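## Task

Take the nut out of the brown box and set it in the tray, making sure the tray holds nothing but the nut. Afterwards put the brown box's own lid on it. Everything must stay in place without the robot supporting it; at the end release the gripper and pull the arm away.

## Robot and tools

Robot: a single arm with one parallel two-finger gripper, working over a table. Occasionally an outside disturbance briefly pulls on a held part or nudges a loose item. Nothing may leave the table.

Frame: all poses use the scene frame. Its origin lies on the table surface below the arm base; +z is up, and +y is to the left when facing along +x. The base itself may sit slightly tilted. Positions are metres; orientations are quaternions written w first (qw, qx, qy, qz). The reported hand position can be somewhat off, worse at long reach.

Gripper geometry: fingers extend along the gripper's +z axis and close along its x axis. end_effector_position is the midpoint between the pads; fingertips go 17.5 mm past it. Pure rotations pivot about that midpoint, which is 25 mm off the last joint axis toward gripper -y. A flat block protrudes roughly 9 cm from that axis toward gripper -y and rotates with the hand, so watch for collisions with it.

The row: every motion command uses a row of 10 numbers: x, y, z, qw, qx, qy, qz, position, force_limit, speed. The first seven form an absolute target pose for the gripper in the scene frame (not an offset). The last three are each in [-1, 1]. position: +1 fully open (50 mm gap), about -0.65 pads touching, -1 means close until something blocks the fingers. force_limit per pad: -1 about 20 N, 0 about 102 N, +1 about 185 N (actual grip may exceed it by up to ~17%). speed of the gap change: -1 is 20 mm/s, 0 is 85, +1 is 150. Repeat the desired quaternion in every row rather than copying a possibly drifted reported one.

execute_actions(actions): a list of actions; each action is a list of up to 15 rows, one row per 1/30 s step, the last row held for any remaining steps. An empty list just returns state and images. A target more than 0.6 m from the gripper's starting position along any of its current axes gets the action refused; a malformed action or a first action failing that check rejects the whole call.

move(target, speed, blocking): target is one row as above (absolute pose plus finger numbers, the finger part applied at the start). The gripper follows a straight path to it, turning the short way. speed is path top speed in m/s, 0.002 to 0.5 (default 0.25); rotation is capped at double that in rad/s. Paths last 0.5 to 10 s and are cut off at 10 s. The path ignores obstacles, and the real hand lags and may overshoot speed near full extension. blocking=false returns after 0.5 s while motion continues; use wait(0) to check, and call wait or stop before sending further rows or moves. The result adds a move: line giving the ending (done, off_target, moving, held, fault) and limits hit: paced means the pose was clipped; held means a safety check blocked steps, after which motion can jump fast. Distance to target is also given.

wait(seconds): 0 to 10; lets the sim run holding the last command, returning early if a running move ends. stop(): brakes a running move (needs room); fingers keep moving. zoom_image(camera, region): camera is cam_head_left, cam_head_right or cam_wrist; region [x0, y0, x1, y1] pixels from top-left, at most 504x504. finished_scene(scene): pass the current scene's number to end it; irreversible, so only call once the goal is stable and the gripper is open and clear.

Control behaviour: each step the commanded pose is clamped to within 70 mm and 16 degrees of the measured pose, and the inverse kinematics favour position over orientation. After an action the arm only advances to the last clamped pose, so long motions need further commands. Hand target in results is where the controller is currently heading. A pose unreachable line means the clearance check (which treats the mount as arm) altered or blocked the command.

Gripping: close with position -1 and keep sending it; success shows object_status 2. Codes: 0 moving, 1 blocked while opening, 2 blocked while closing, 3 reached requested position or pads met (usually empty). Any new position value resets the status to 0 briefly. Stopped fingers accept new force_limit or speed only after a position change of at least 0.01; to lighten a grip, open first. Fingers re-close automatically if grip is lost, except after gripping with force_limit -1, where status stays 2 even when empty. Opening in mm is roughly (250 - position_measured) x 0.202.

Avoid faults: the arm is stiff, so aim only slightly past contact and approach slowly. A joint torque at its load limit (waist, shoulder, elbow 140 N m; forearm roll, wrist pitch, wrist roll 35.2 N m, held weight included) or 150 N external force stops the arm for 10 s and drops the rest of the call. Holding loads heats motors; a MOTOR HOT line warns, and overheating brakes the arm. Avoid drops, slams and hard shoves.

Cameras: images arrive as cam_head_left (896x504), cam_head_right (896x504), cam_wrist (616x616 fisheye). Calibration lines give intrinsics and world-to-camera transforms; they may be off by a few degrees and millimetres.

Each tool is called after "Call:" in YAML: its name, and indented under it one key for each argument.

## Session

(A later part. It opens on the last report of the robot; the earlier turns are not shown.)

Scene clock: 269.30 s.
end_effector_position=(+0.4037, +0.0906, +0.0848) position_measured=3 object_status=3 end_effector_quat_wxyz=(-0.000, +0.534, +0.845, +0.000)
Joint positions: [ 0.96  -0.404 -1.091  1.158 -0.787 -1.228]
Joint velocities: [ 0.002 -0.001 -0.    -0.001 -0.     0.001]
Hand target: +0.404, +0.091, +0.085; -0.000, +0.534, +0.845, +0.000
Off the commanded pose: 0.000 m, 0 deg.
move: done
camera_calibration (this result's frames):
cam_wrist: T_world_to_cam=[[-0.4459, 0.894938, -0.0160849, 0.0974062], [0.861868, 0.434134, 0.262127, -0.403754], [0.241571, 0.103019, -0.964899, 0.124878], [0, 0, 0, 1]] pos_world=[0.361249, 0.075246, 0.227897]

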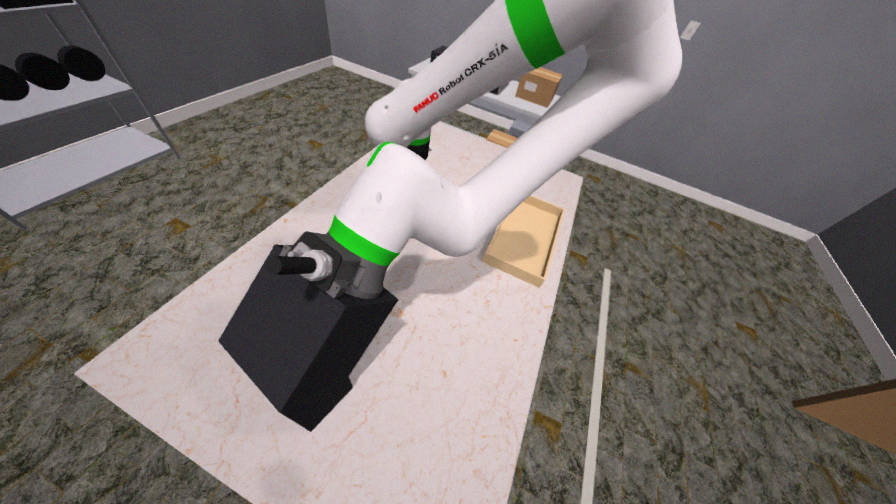

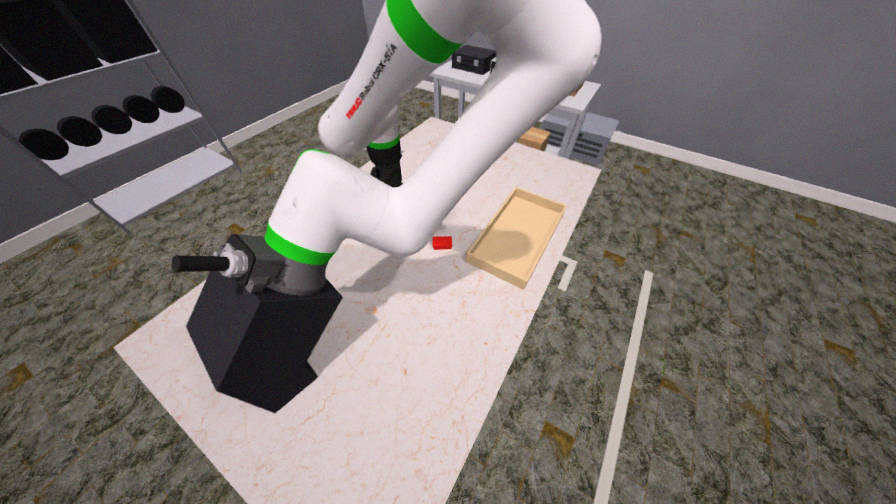

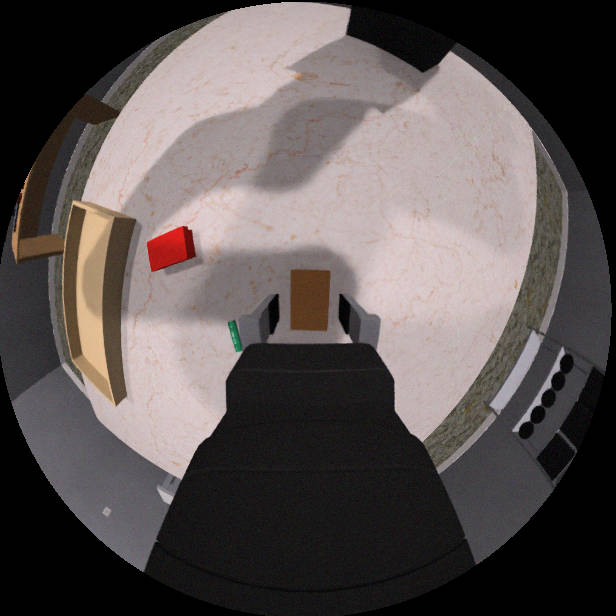

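Call:
move:
  target: [0.4036, 0.0902, 0.034, 0, 0.5344, 0.8453, 0, 1, 0, 0]
  speed: 0.05

Scene clock: 274.40 s.
end_effector_position=(+0.4035, +0.0905, +0.0342) position_measured=3 object_status=3 end_effector_quat_wxyz=(-0.000, +0.535, +0.845, +0.000)
Joint positions: [ 0.702 -0.26  -1.099  1.459 -0.567 -1.384]
Joint velocities: [-0.004 -0.001 -0.003  0.006  0.003 -0.004]
Hand target: +0.403, +0.090, +0.034; -0.000, +0.535, +0.845, -0.000
Off the commanded pose: 0.000 m, 0 deg.
move: done
camera_calibration (this result's frames):
cam_wrist: T_world_to_cam=[[-0.445639, 0.895072, -0.0158405, 0.0964484], [0.862118, 0.433865, 0.261752, -0.390301], [0.241159, 0.10299, -0.965005, 0.0763628], [0, 0, 0, 1]] pos_world=[0.361051, 0.0751449, 0.17738]

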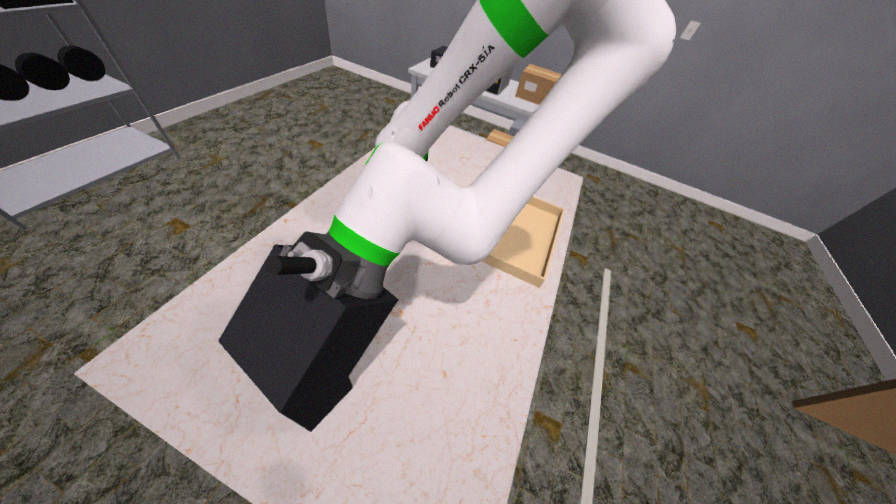

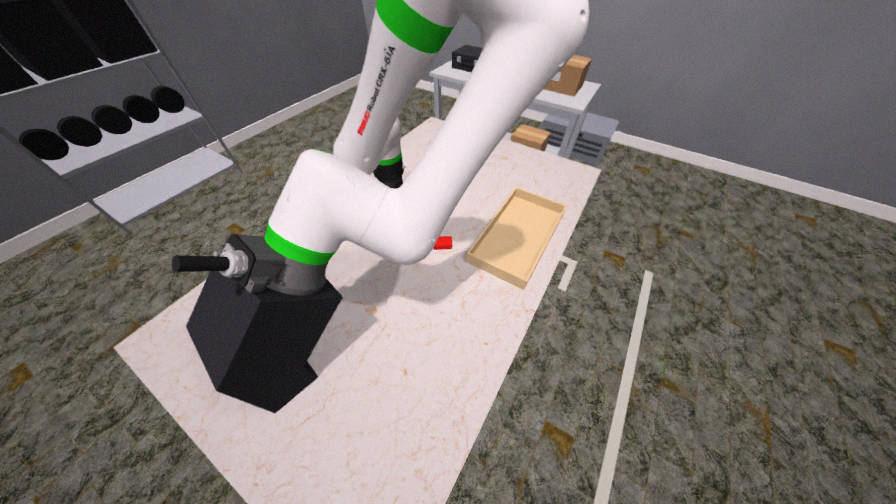

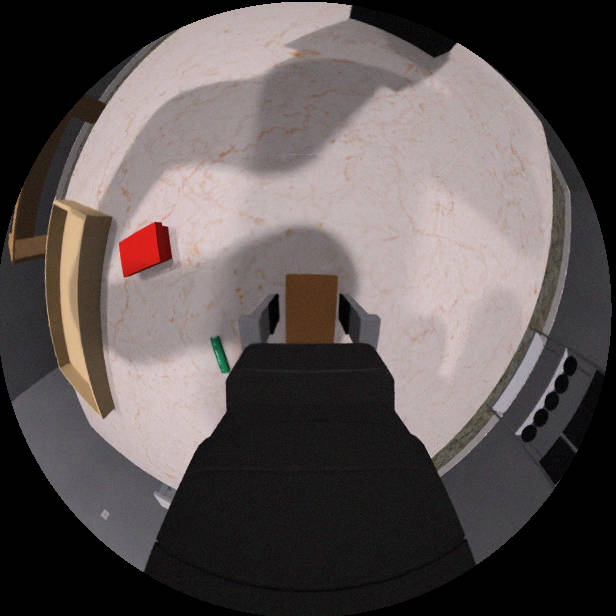

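Call:
execute_actions:
  actions:
    - [[0.4036, 0.0902, 0.034, 0, 0.5344, 0.8453, 0, -1, -0.7, -0.3]]
    - [[0.4036, 0.0902, 0.034, 0, 0.5344, 0.8453, 0, -1, -0.7, -0.3]]

Scene clock: 280.20 s.
end_effector_position=(+0.4035, +0.0902, +0.0340) position_measured=56 object_status=2 end_effector_quat_wxyz=(-0.000, +0.534, +0.845, -0.000)
Joint positions: [ 0.7   -0.259 -1.1    1.462 -0.566 -1.385]
Joint velocities: [-0.     0.     0.001 -0.    -0.     0.   ]
Hand target: +0.404, +0.090, +0.034; +0.000, +0.534, +0.845, +0.000
Off the commanded pose: 0.000 m, 0 deg.
camera_calibration (this result's frames):
cam_wrist: T_world_to_cam=[[-0.446174, 0.894793, -0.0165767, 0.0969909], [0.861713, 0.434533, 0.261976, -0.39009], [0.241617, 0.102603, -0.964932, 0.0759817], [0, 0, 0, 1]] pos_world=[0.361062, 0.0749242, 0.177119]

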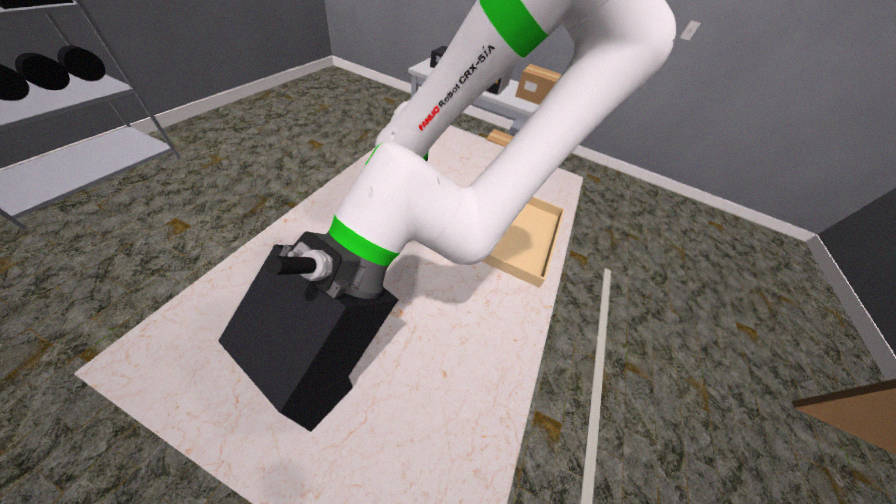

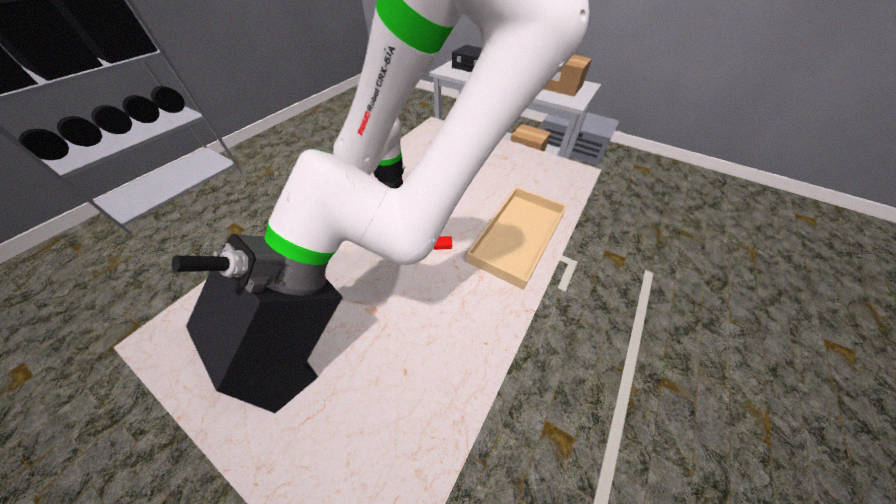

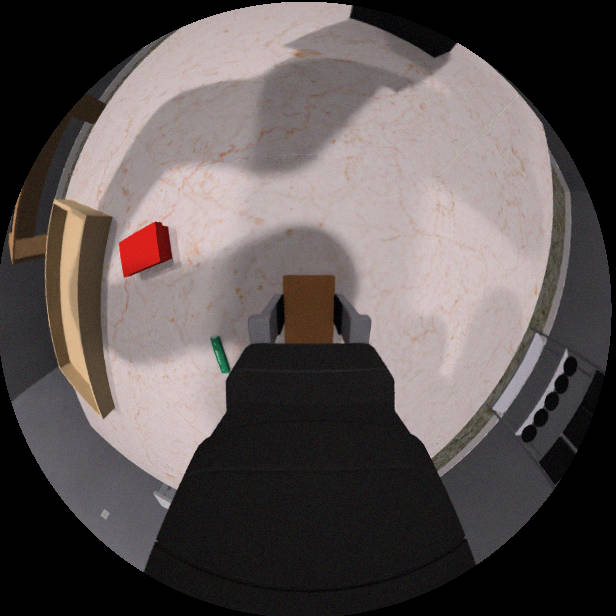

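Call:
move:
  target: [0.4036, 0.0902, 0.08, 0, 0.5344, 0.8453, 0, -1, -0.7, -0.3]
  speed: 0.04

Scene clock: 283.60 s.
end_effector_position=(+0.4039, +0.0900, +0.0798) position_measured=56 object_status=2 end_effector_quat_wxyz=(+0.000, +0.534, +0.845, +0.000)
Joint positions: [ 0.935 -0.391 -1.094  1.182 -0.764 -1.238]
Joint velocities: [ 0.002  0.     0.    -0.    -0.001  0.   ]
Hand target: +0.404, +0.090, +0.080; +0.000, +0.534, +0.845, +0.000
Off the commanded pose: 0.000 m, 0 deg.
move: done
camera_calibration (this result's frames):
cam_wrist: T_world_to_cam=[[-0.446452, 0.894641, -0.0172725, 0.0982487], [0.861361, 0.434913, 0.262503, -0.402278], [0.242358, 0.102317, -0.964777, 0.119846], [0, 0, 0, 1]] pos_world=[0.361324, 0.0747963, 0.22292]

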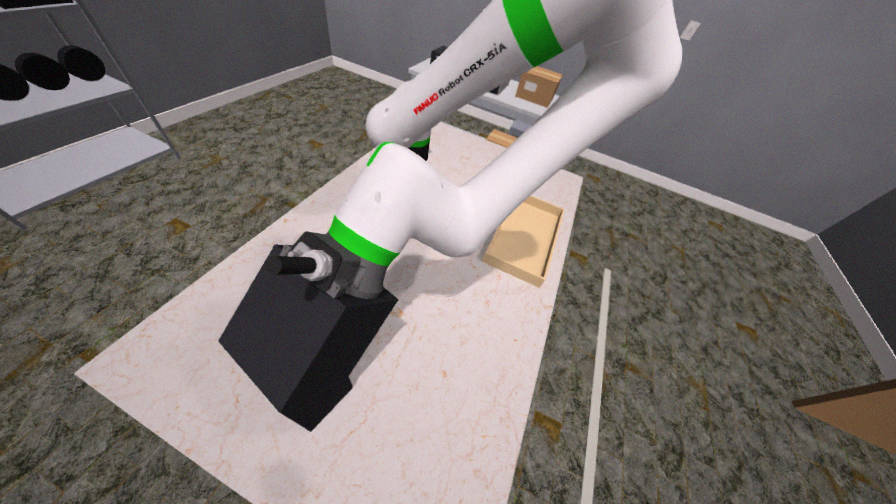

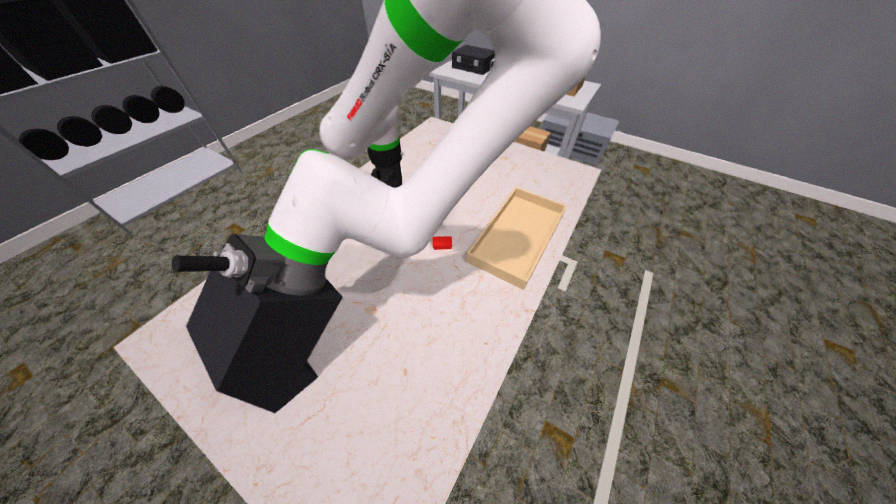

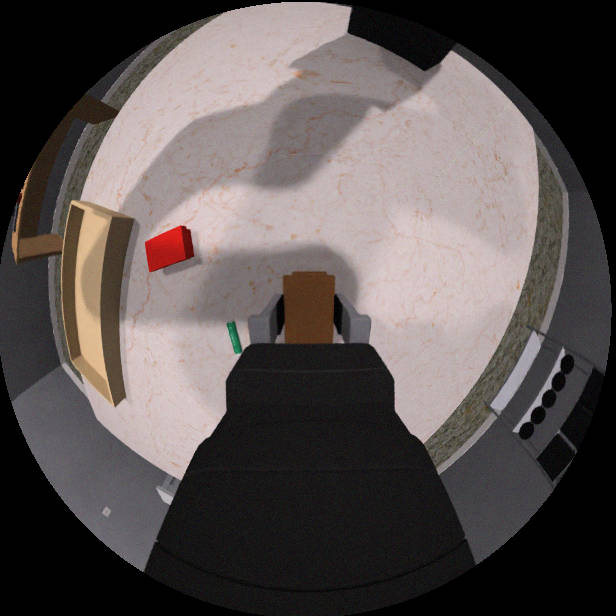

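Call:
move:
  target: [0.44, 0.20, 0.075, 0, 0.5344, 0.8453, 0, -1, -0.7, -0.3]
  speed: 0.12

Call:
move:
  target: [0.44, 0.20, 0.022, 0, 0.5344, 0.8453, 0, -1, -0.7, -0.3]
  speed: 0.05

Scene clock: 294.77 s.
end_effector_position=(+0.4398, +0.1999, +0.0752) position_measured=56 object_status=2 end_effector_quat_wxyz=(+0.000, +0.534, +0.845, -0.000)
Joint positions: [ 1.076 -0.107 -0.866  1.176 -0.84  -1.366]
Joint velocities: [-0.002  0.001  0.    -0.001 -0.001 -0.001]
Hand target: +0.440, +0.200, +0.075; +0.000, +0.534, +0.845, -0.000
Off the commanded pose: 0.000 m, 0 deg.
move: done
camera_calibration (this result's frames):
cam_wrist: T_world_to_cam=[[-0.446243, 0.894753, -0.0168469, 0.0157337], [0.861607, 0.434647, 0.262137, -0.479843], [0.24187, 0.102461, -0.964884, 0.095623], [0, 0, 0, 1]] pos_world=[0.397329, 0.184687, 0.218315]

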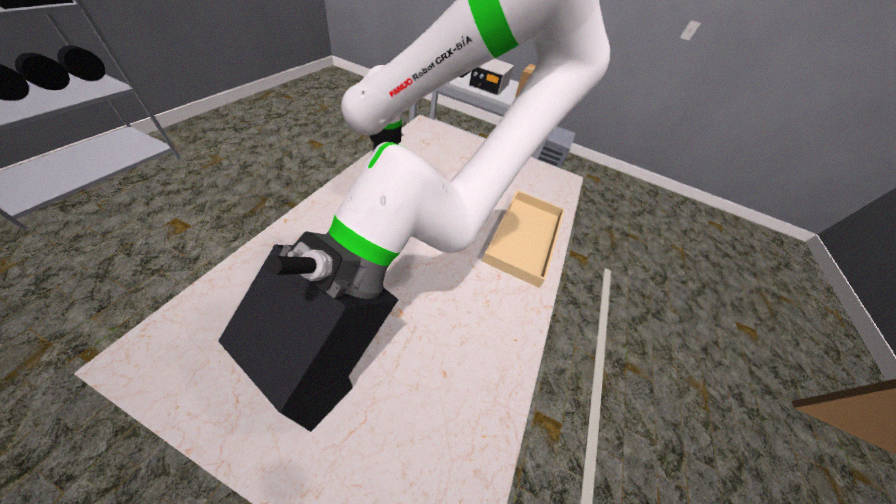

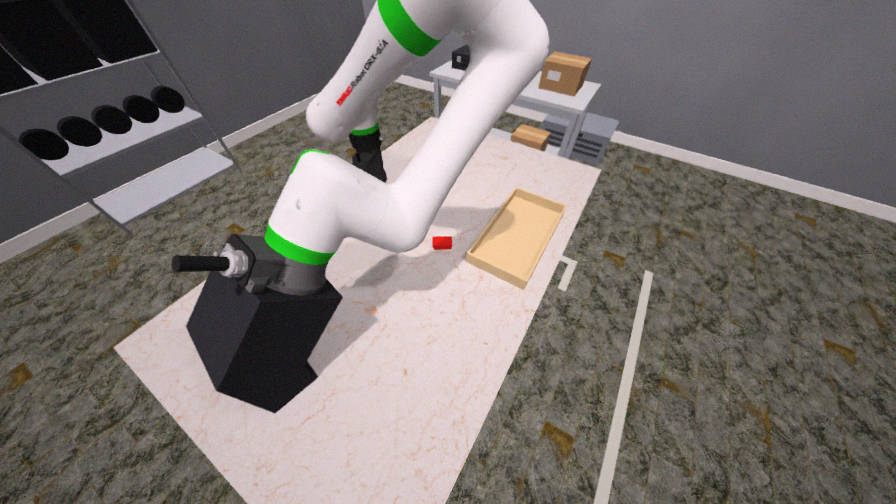

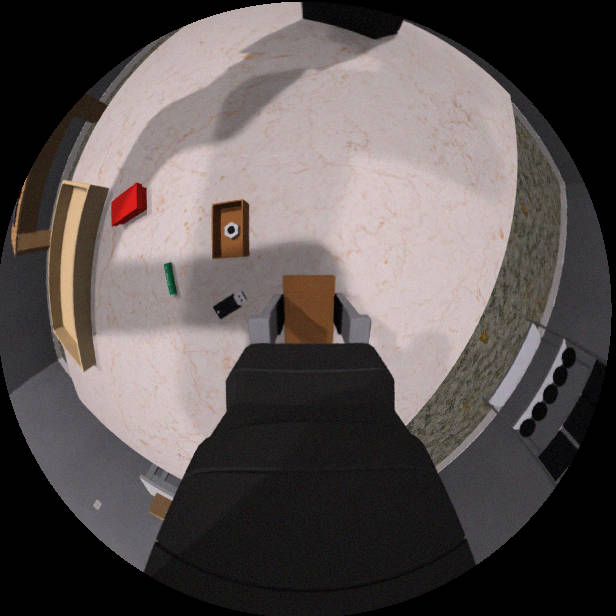

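Scene clock: 296.13 s.
end_effector_position=(+0.4398, +0.2001, +0.0221) position_measured=56 object_status=2 end_effector_quat_wxyz=(-0.000, +0.534, +0.845, -0.000)
Joint positions: [ 0.913  0.002 -0.868  1.37  -0.7   -1.471]
Joint velocities: [-0.001 -0.    -0.     0.001 -0.001 -0.001]
Hand target: +0.440, +0.200, +0.022; -0.000, +0.534, +0.845, -0.000
Off the commanded pose: 0.000 m, 0 deg.
move: done
camera_calibration (this result's frames):
cam_wrist: T_world_to_cam=[[-0.445954, 0.894911, -0.0161253, 0.0144645], [0.861952, 0.434245, 0.261666, -0.466019], [0.24117, 0.102792, -0.965024, 0.0446795], [0, 0, 0, 1]] pos_world=[0.397362, 0.18483, 0.165292]

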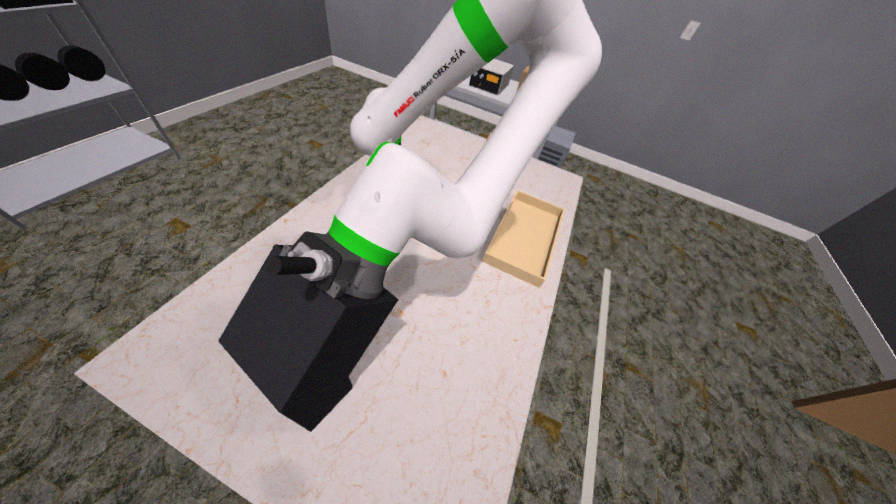

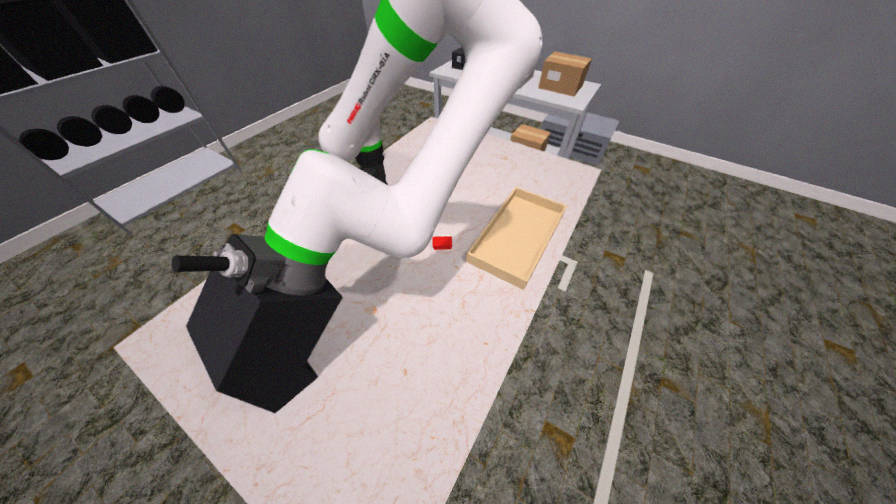

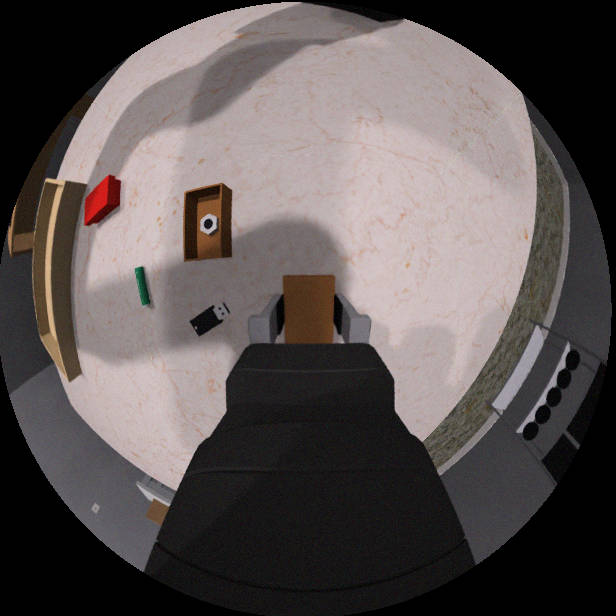

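The nut is visible in the box. Release the lid and rise.

Call:
execute_actions:
  actions:
    - [[0.44, 0.20, 0.022, 0, 0.5344, 0.8453, 0, 1, -0.7, 0]]

Call:
move:
  target: [0.44, 0.20, 0.08, 0, 0.5344, 0.8453, 0, 1, -0.7, 0]
  speed: 0.08

Scene clock: 302.57 s.
end_effector_position=(+0.4400, +0.2000, +0.0220) position_measured=3 object_status=3 end_effector_quat_wxyz=(-0.000, +0.534, +0.845, -0.000)
Joint positions: [ 0.912  0.002 -0.868  1.371 -0.699 -1.471]
Joint velocities: [ 0.     0.001 -0.     0.001 -0.001 -0.   ]
Hand target: +0.440, +0.200, +0.022; -0.000, +0.534, +0.845, -0.000
Off the commanded pose: 0.000 m, 0 deg.
camera_calibration (this result's frames):
cam_wrist: T_world_to_cam=[[-0.446142, 0.894809, -0.0165818, 0.0147763], [0.861714, 0.434497, 0.262032, -0.466067], [0.241673, 0.102615, -0.964917, 0.0443093], [0, 0, 0, 1]] pos_world=[0.3975, 0.184736, 0.165124]

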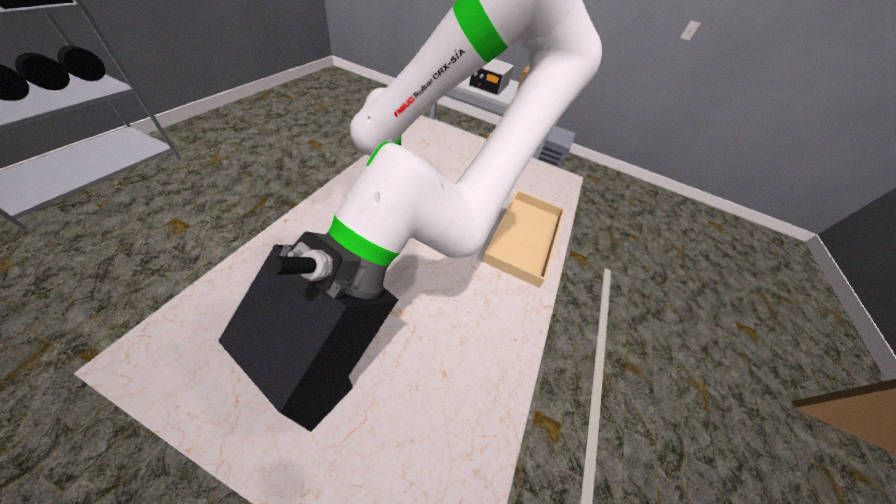

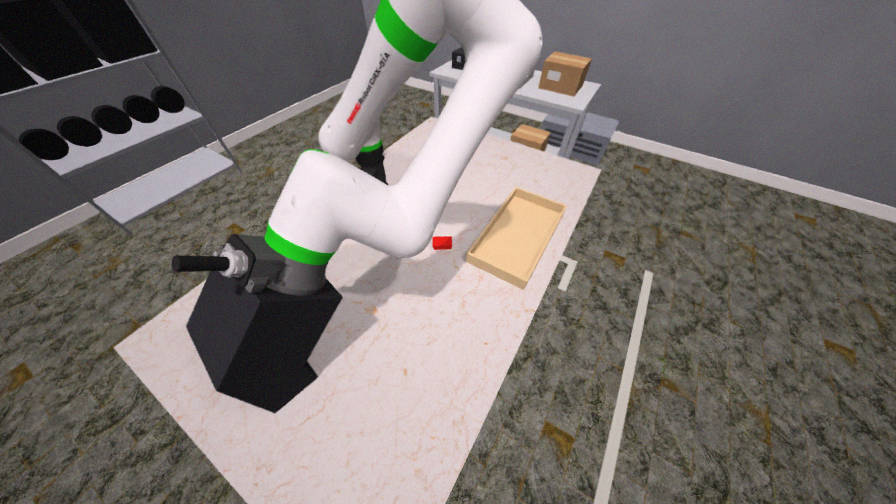

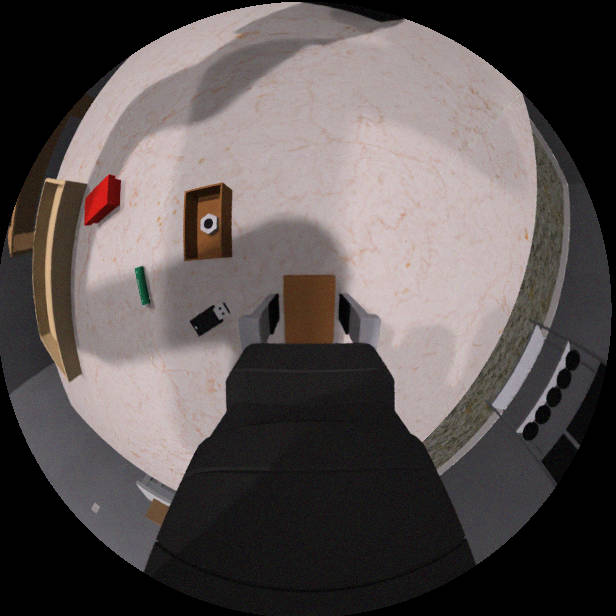

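Scene clock: 303.60 s.
end_effector_position=(+0.4402, +0.1999, +0.0798) position_measured=3 object_status=3 end_effector_quat_wxyz=(+0.000, +0.534, +0.845, +0.000)
Joint positions: [ 1.09  -0.116 -0.864  1.162 -0.853 -1.358]
Joint velocities: [ 0.001 -0.     0.    -0.    -0.001 -0.001]
Hand target: +0.440, +0.200, +0.080; +0.000, +0.534, +0.845, +0.000
Off the commanded pose: 0.000 m, 0 deg.
move: done
camera_calibration (this result's frames):
cam_wrist: T_world_to_cam=[[-0.446331, 0.894705, -0.017087, 0.0161002], [0.861456, 0.434757, 0.262449, -0.481358], [0.242243, 0.102419, -0.964795, 0.0998472], [0, 0, 0, 1]] pos_world=[0.397668, 0.184642, 0.222939]

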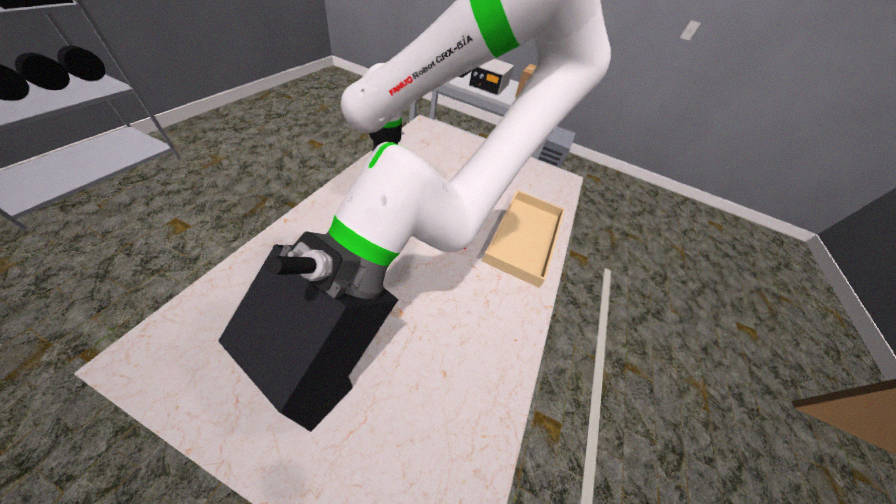

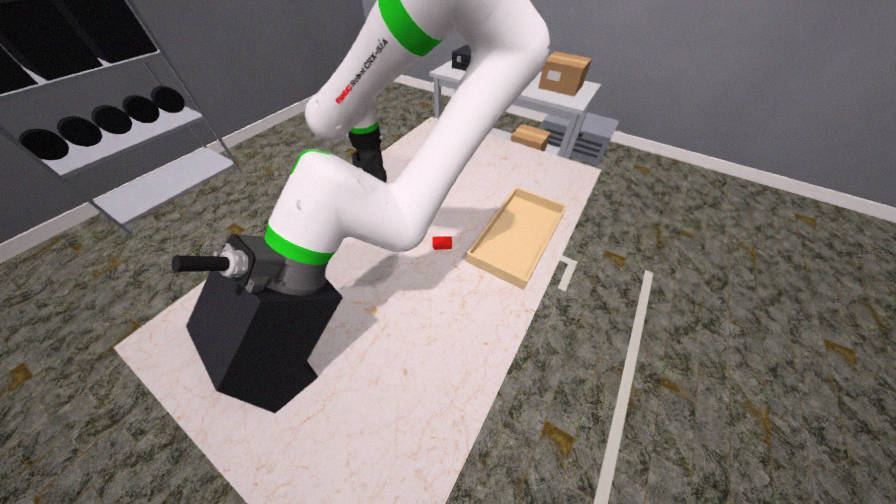

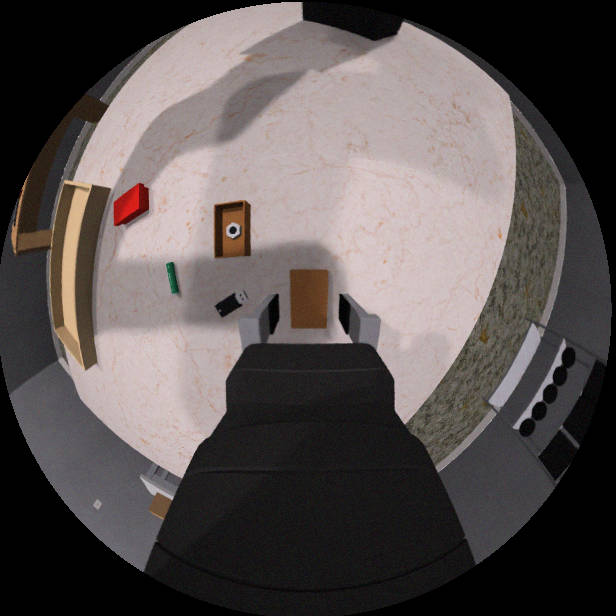

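Call:
zoom_image:
  camera: "cam_wrist"
  region: [190, 190, 280, 270]

Region (190, 190, 280, 270) of cam_wrist's 616x616 image, scaled by 5.600, with more detail than that image has.

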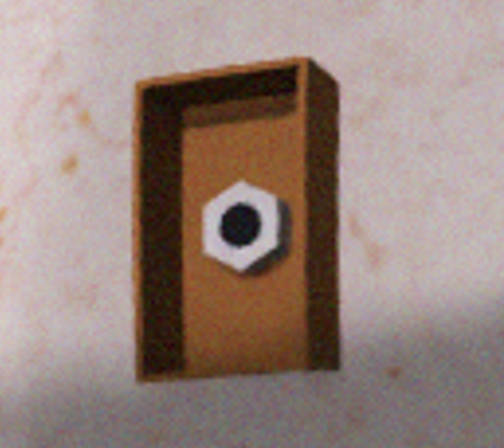

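Call:
zoom_image:
  camera: "cam_wrist"
  region: [225, 255, 395, 355]

Region (225, 255, 395, 355) of cam_wrist's 616x616 image, scaled by 2.965, with more detail than that image has; it fills the top 296 rows of this view, and the rest is white.

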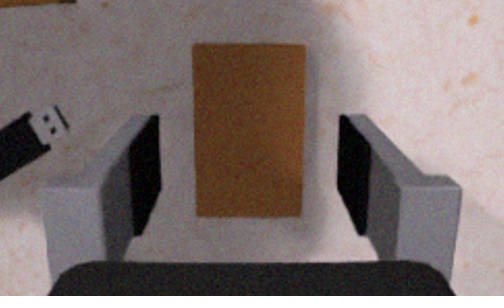

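Call:
move:
  target: [0.4036, 0.0902, 0.08, 0, -0.2198, 0.9755, 0, 0.27, -0.7, 0]
  speed: 0.12

Scene clock: 330.70 s.
end_effector_position=(+0.4037, +0.0902, +0.0798) position_measured=112 object_status=3 end_effector_quat_wxyz=(-0.000, -0.220, +0.976, +0.000)
Joint positions: [ 1.01  -0.385 -1.158  1.218 -0.79   0.211]
Joint velocities: [-0.    -0.001 -0.    -0.001  0.001  0.002]
Hand target: +0.404, +0.090, +0.080; -0.000, -0.220, +0.976, +0.000
Off the commanded pose: 0.000 m, 0 deg.
move: done
camera_calibration (this result's frames):
cam_wrist: T_world_to_cam=[[-0.894857, -0.44605, -0.0164425, 0.399916], [-0.434353, 0.861726, 0.262231, 0.0824324], [-0.102799, 0.241801, -0.964865, 0.246635], [0, 0, 0, 1]] pos_world=[0.419026, 0.0477114, 0.222928]

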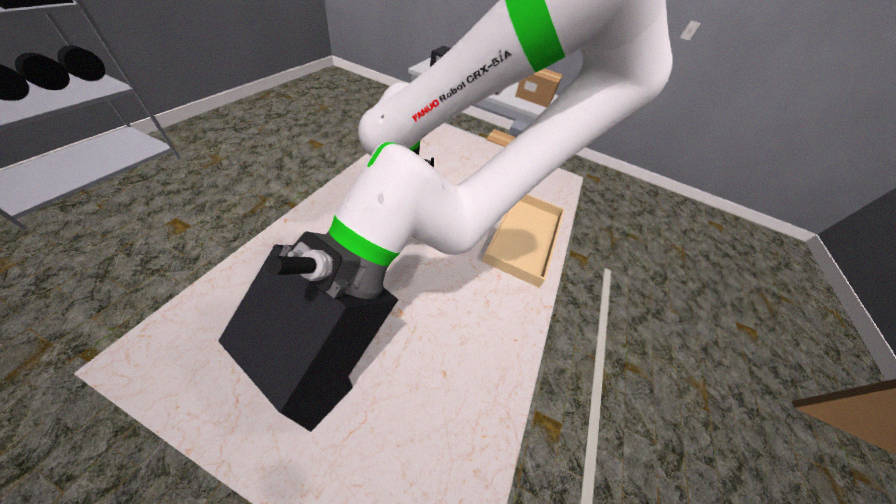

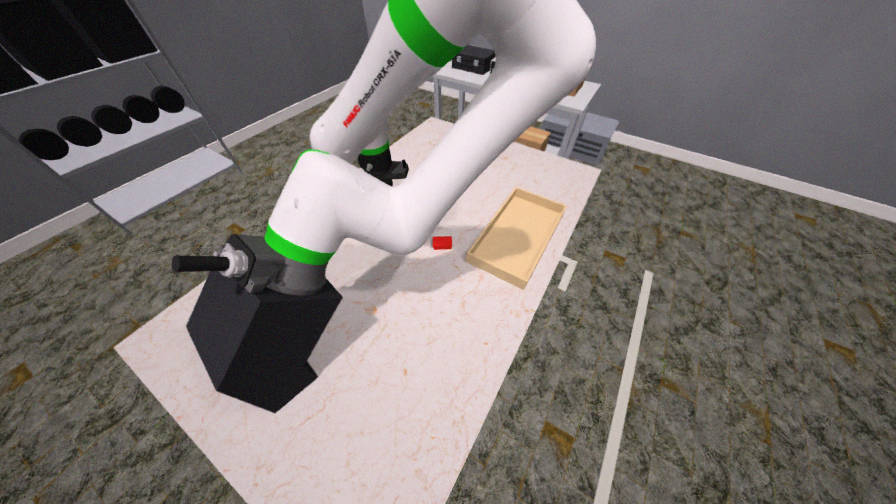

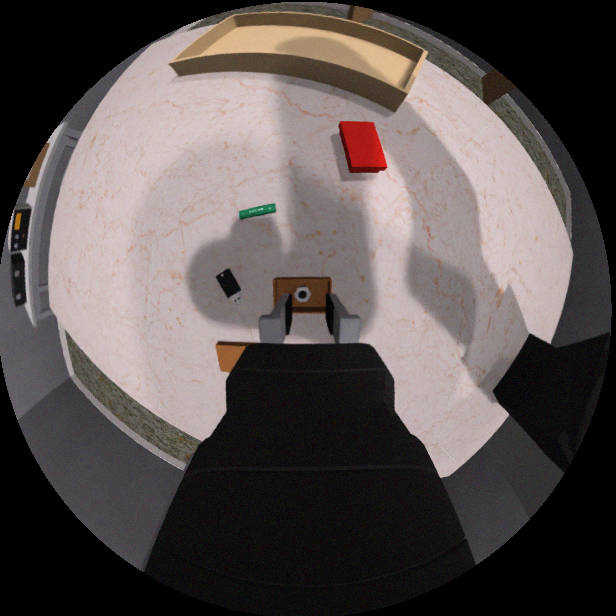

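Call:
move:
  target: [0.4099, 0.0932, 0.055, 0, -0.2198, 0.9755, 0, 0.27, -0.7, 0]
  speed: 0.05

Scene clock: 346.50 s.
end_effector_position=(+0.4100, +0.0934, +0.0552) position_measured=112 object_status=3 end_effector_quat_wxyz=(-0.000, -0.220, +0.976, +0.000)
Joint positions: [ 0.868 -0.302 -1.146  1.367 -0.676  0.148]
Joint velocities: [-0.004  0.     0.     0.003  0.001 -0.003]
Hand target: +0.410, +0.093, +0.055; -0.000, -0.220, +0.976, +0.000
Off the commanded pose: 0.000 m, 0 deg.
move: done
camera_calibration (this result's frames):
cam_wrist: T_world_to_cam=[[-0.895041, -0.445673, -0.0166346, 0.406581], [-0.434012, 0.861827, 0.262467, 0.0886887], [-0.102638, 0.242138, -0.964798, 0.222627], [0, 0, 0, 1]] pos_world=[0.425248, 0.0508612, 0.198275]

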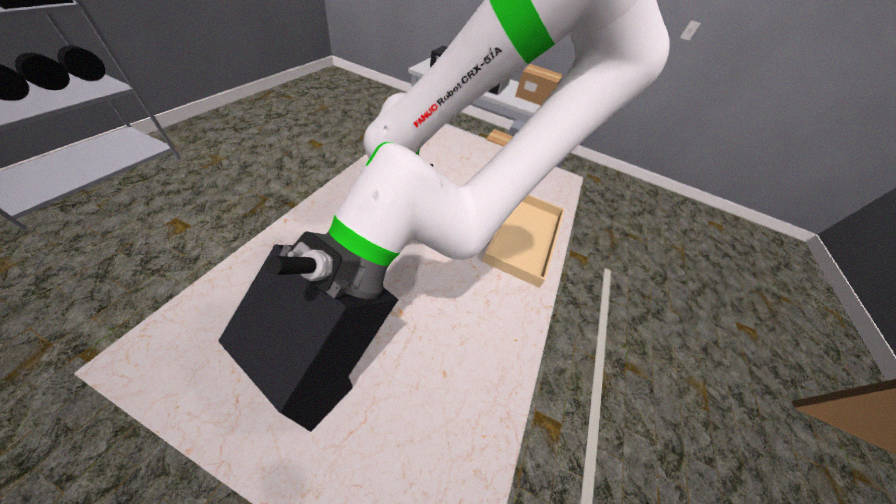

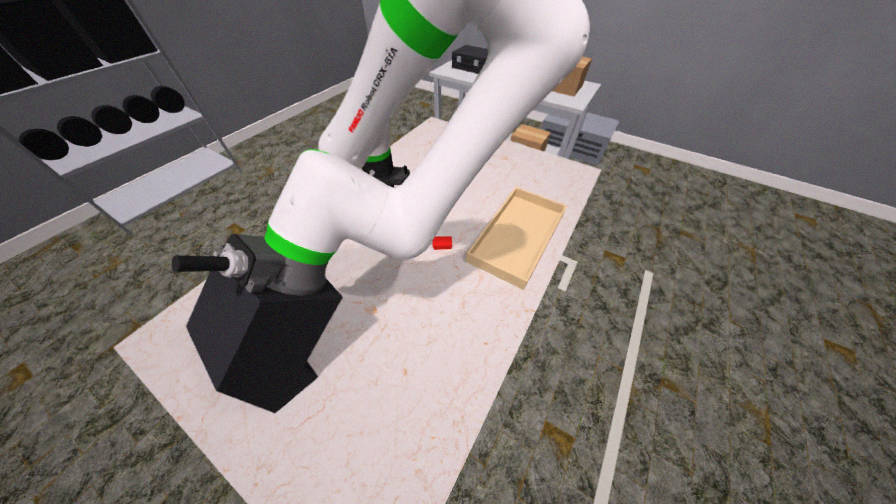

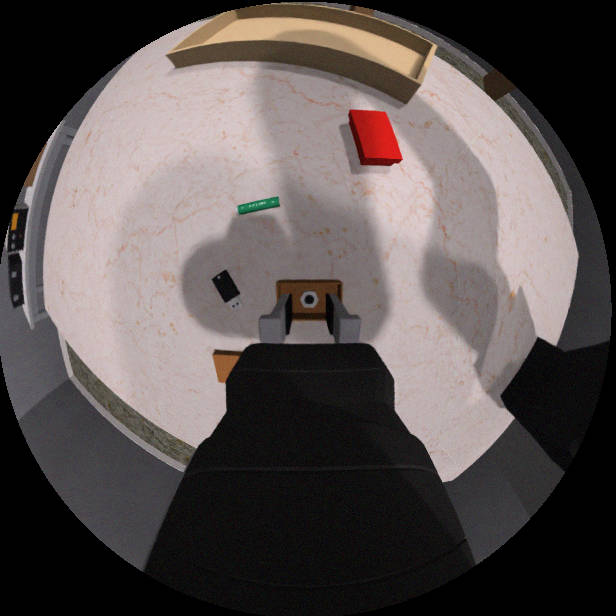

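Call:
zoom_image:
  camera: "cam_wrist"
  region: [250, 260, 370, 350]

Region (250, 260, 370, 350) of cam_wrist's 616x616 image, scaled by 4.200, with more detail than that image has; it fills the top 378 rows of this view, and the rest is white.

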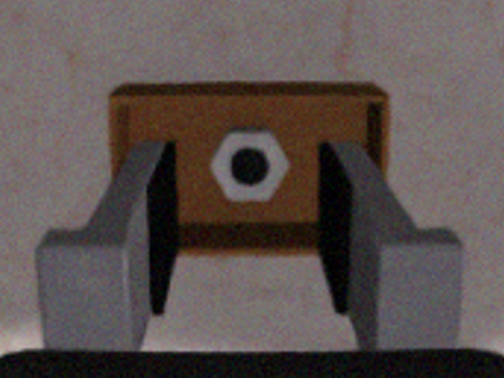

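Call:
move:
  target: [0.4099, 0.0932, 0.0225, 0, -0.2198, 0.9755, 0, 0.27, -0.7, 0]
  speed: 0.03

Scene clock: 370.37 s.
end_effector_position=(+0.4099, +0.0935, +0.0227) position_measured=112 object_status=3 end_effector_quat_wxyz=(-0.000, -0.220, +0.976, +0.000)
Joint positions: [ 0.67  -0.205 -1.139  1.635 -0.545  0.009]
Joint velocities: [-0.004  0.    -0.     0.009  0.002 -0.006]
Hand target: +0.410, +0.093, +0.023; -0.000, -0.220, +0.976, +0.000
Off the commanded pose: 0.000 m, 0 deg.
move: done
camera_calibration (this result's frames):
cam_wrist: T_world_to_cam=[[-0.89508, -0.445602, -0.0164706, 0.406017], [-0.433896, 0.861862, 0.262543, 0.0971121], [-0.102794, 0.242143, -0.96478, 0.191341], [0, 0, 0, 1]] pos_world=[0.425222, 0.0508927, 0.165793]

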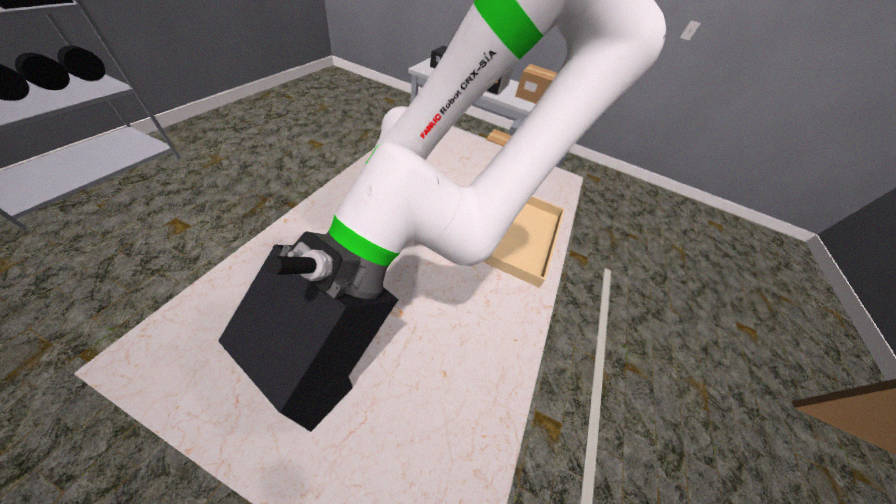

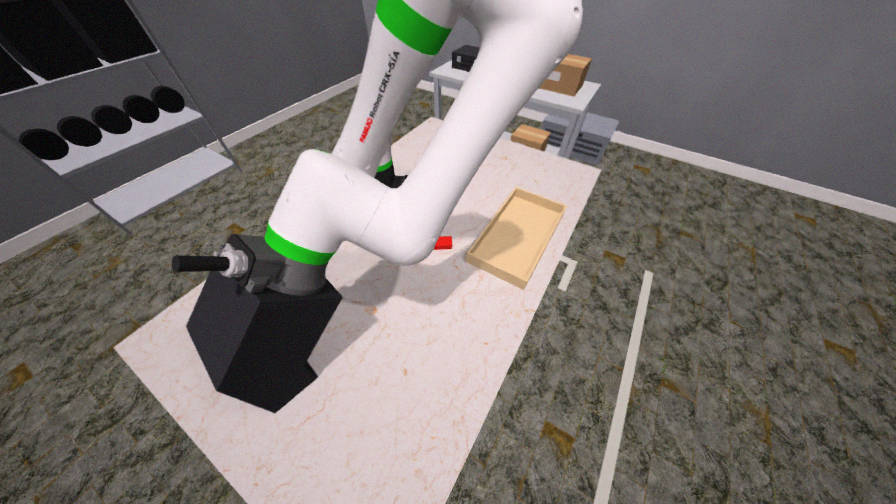

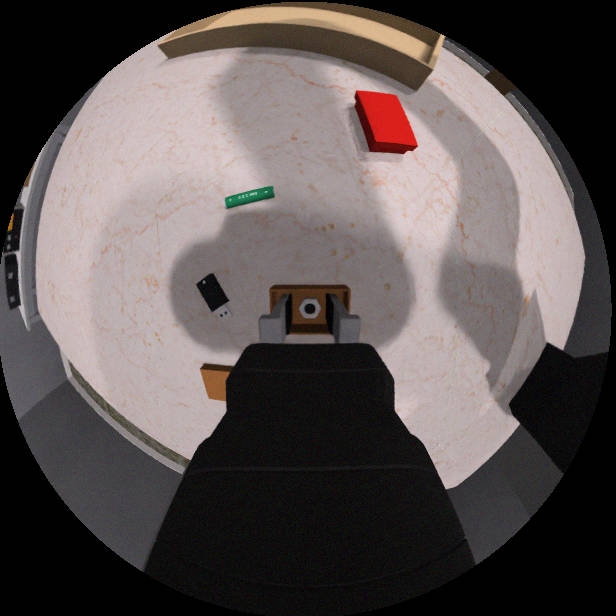

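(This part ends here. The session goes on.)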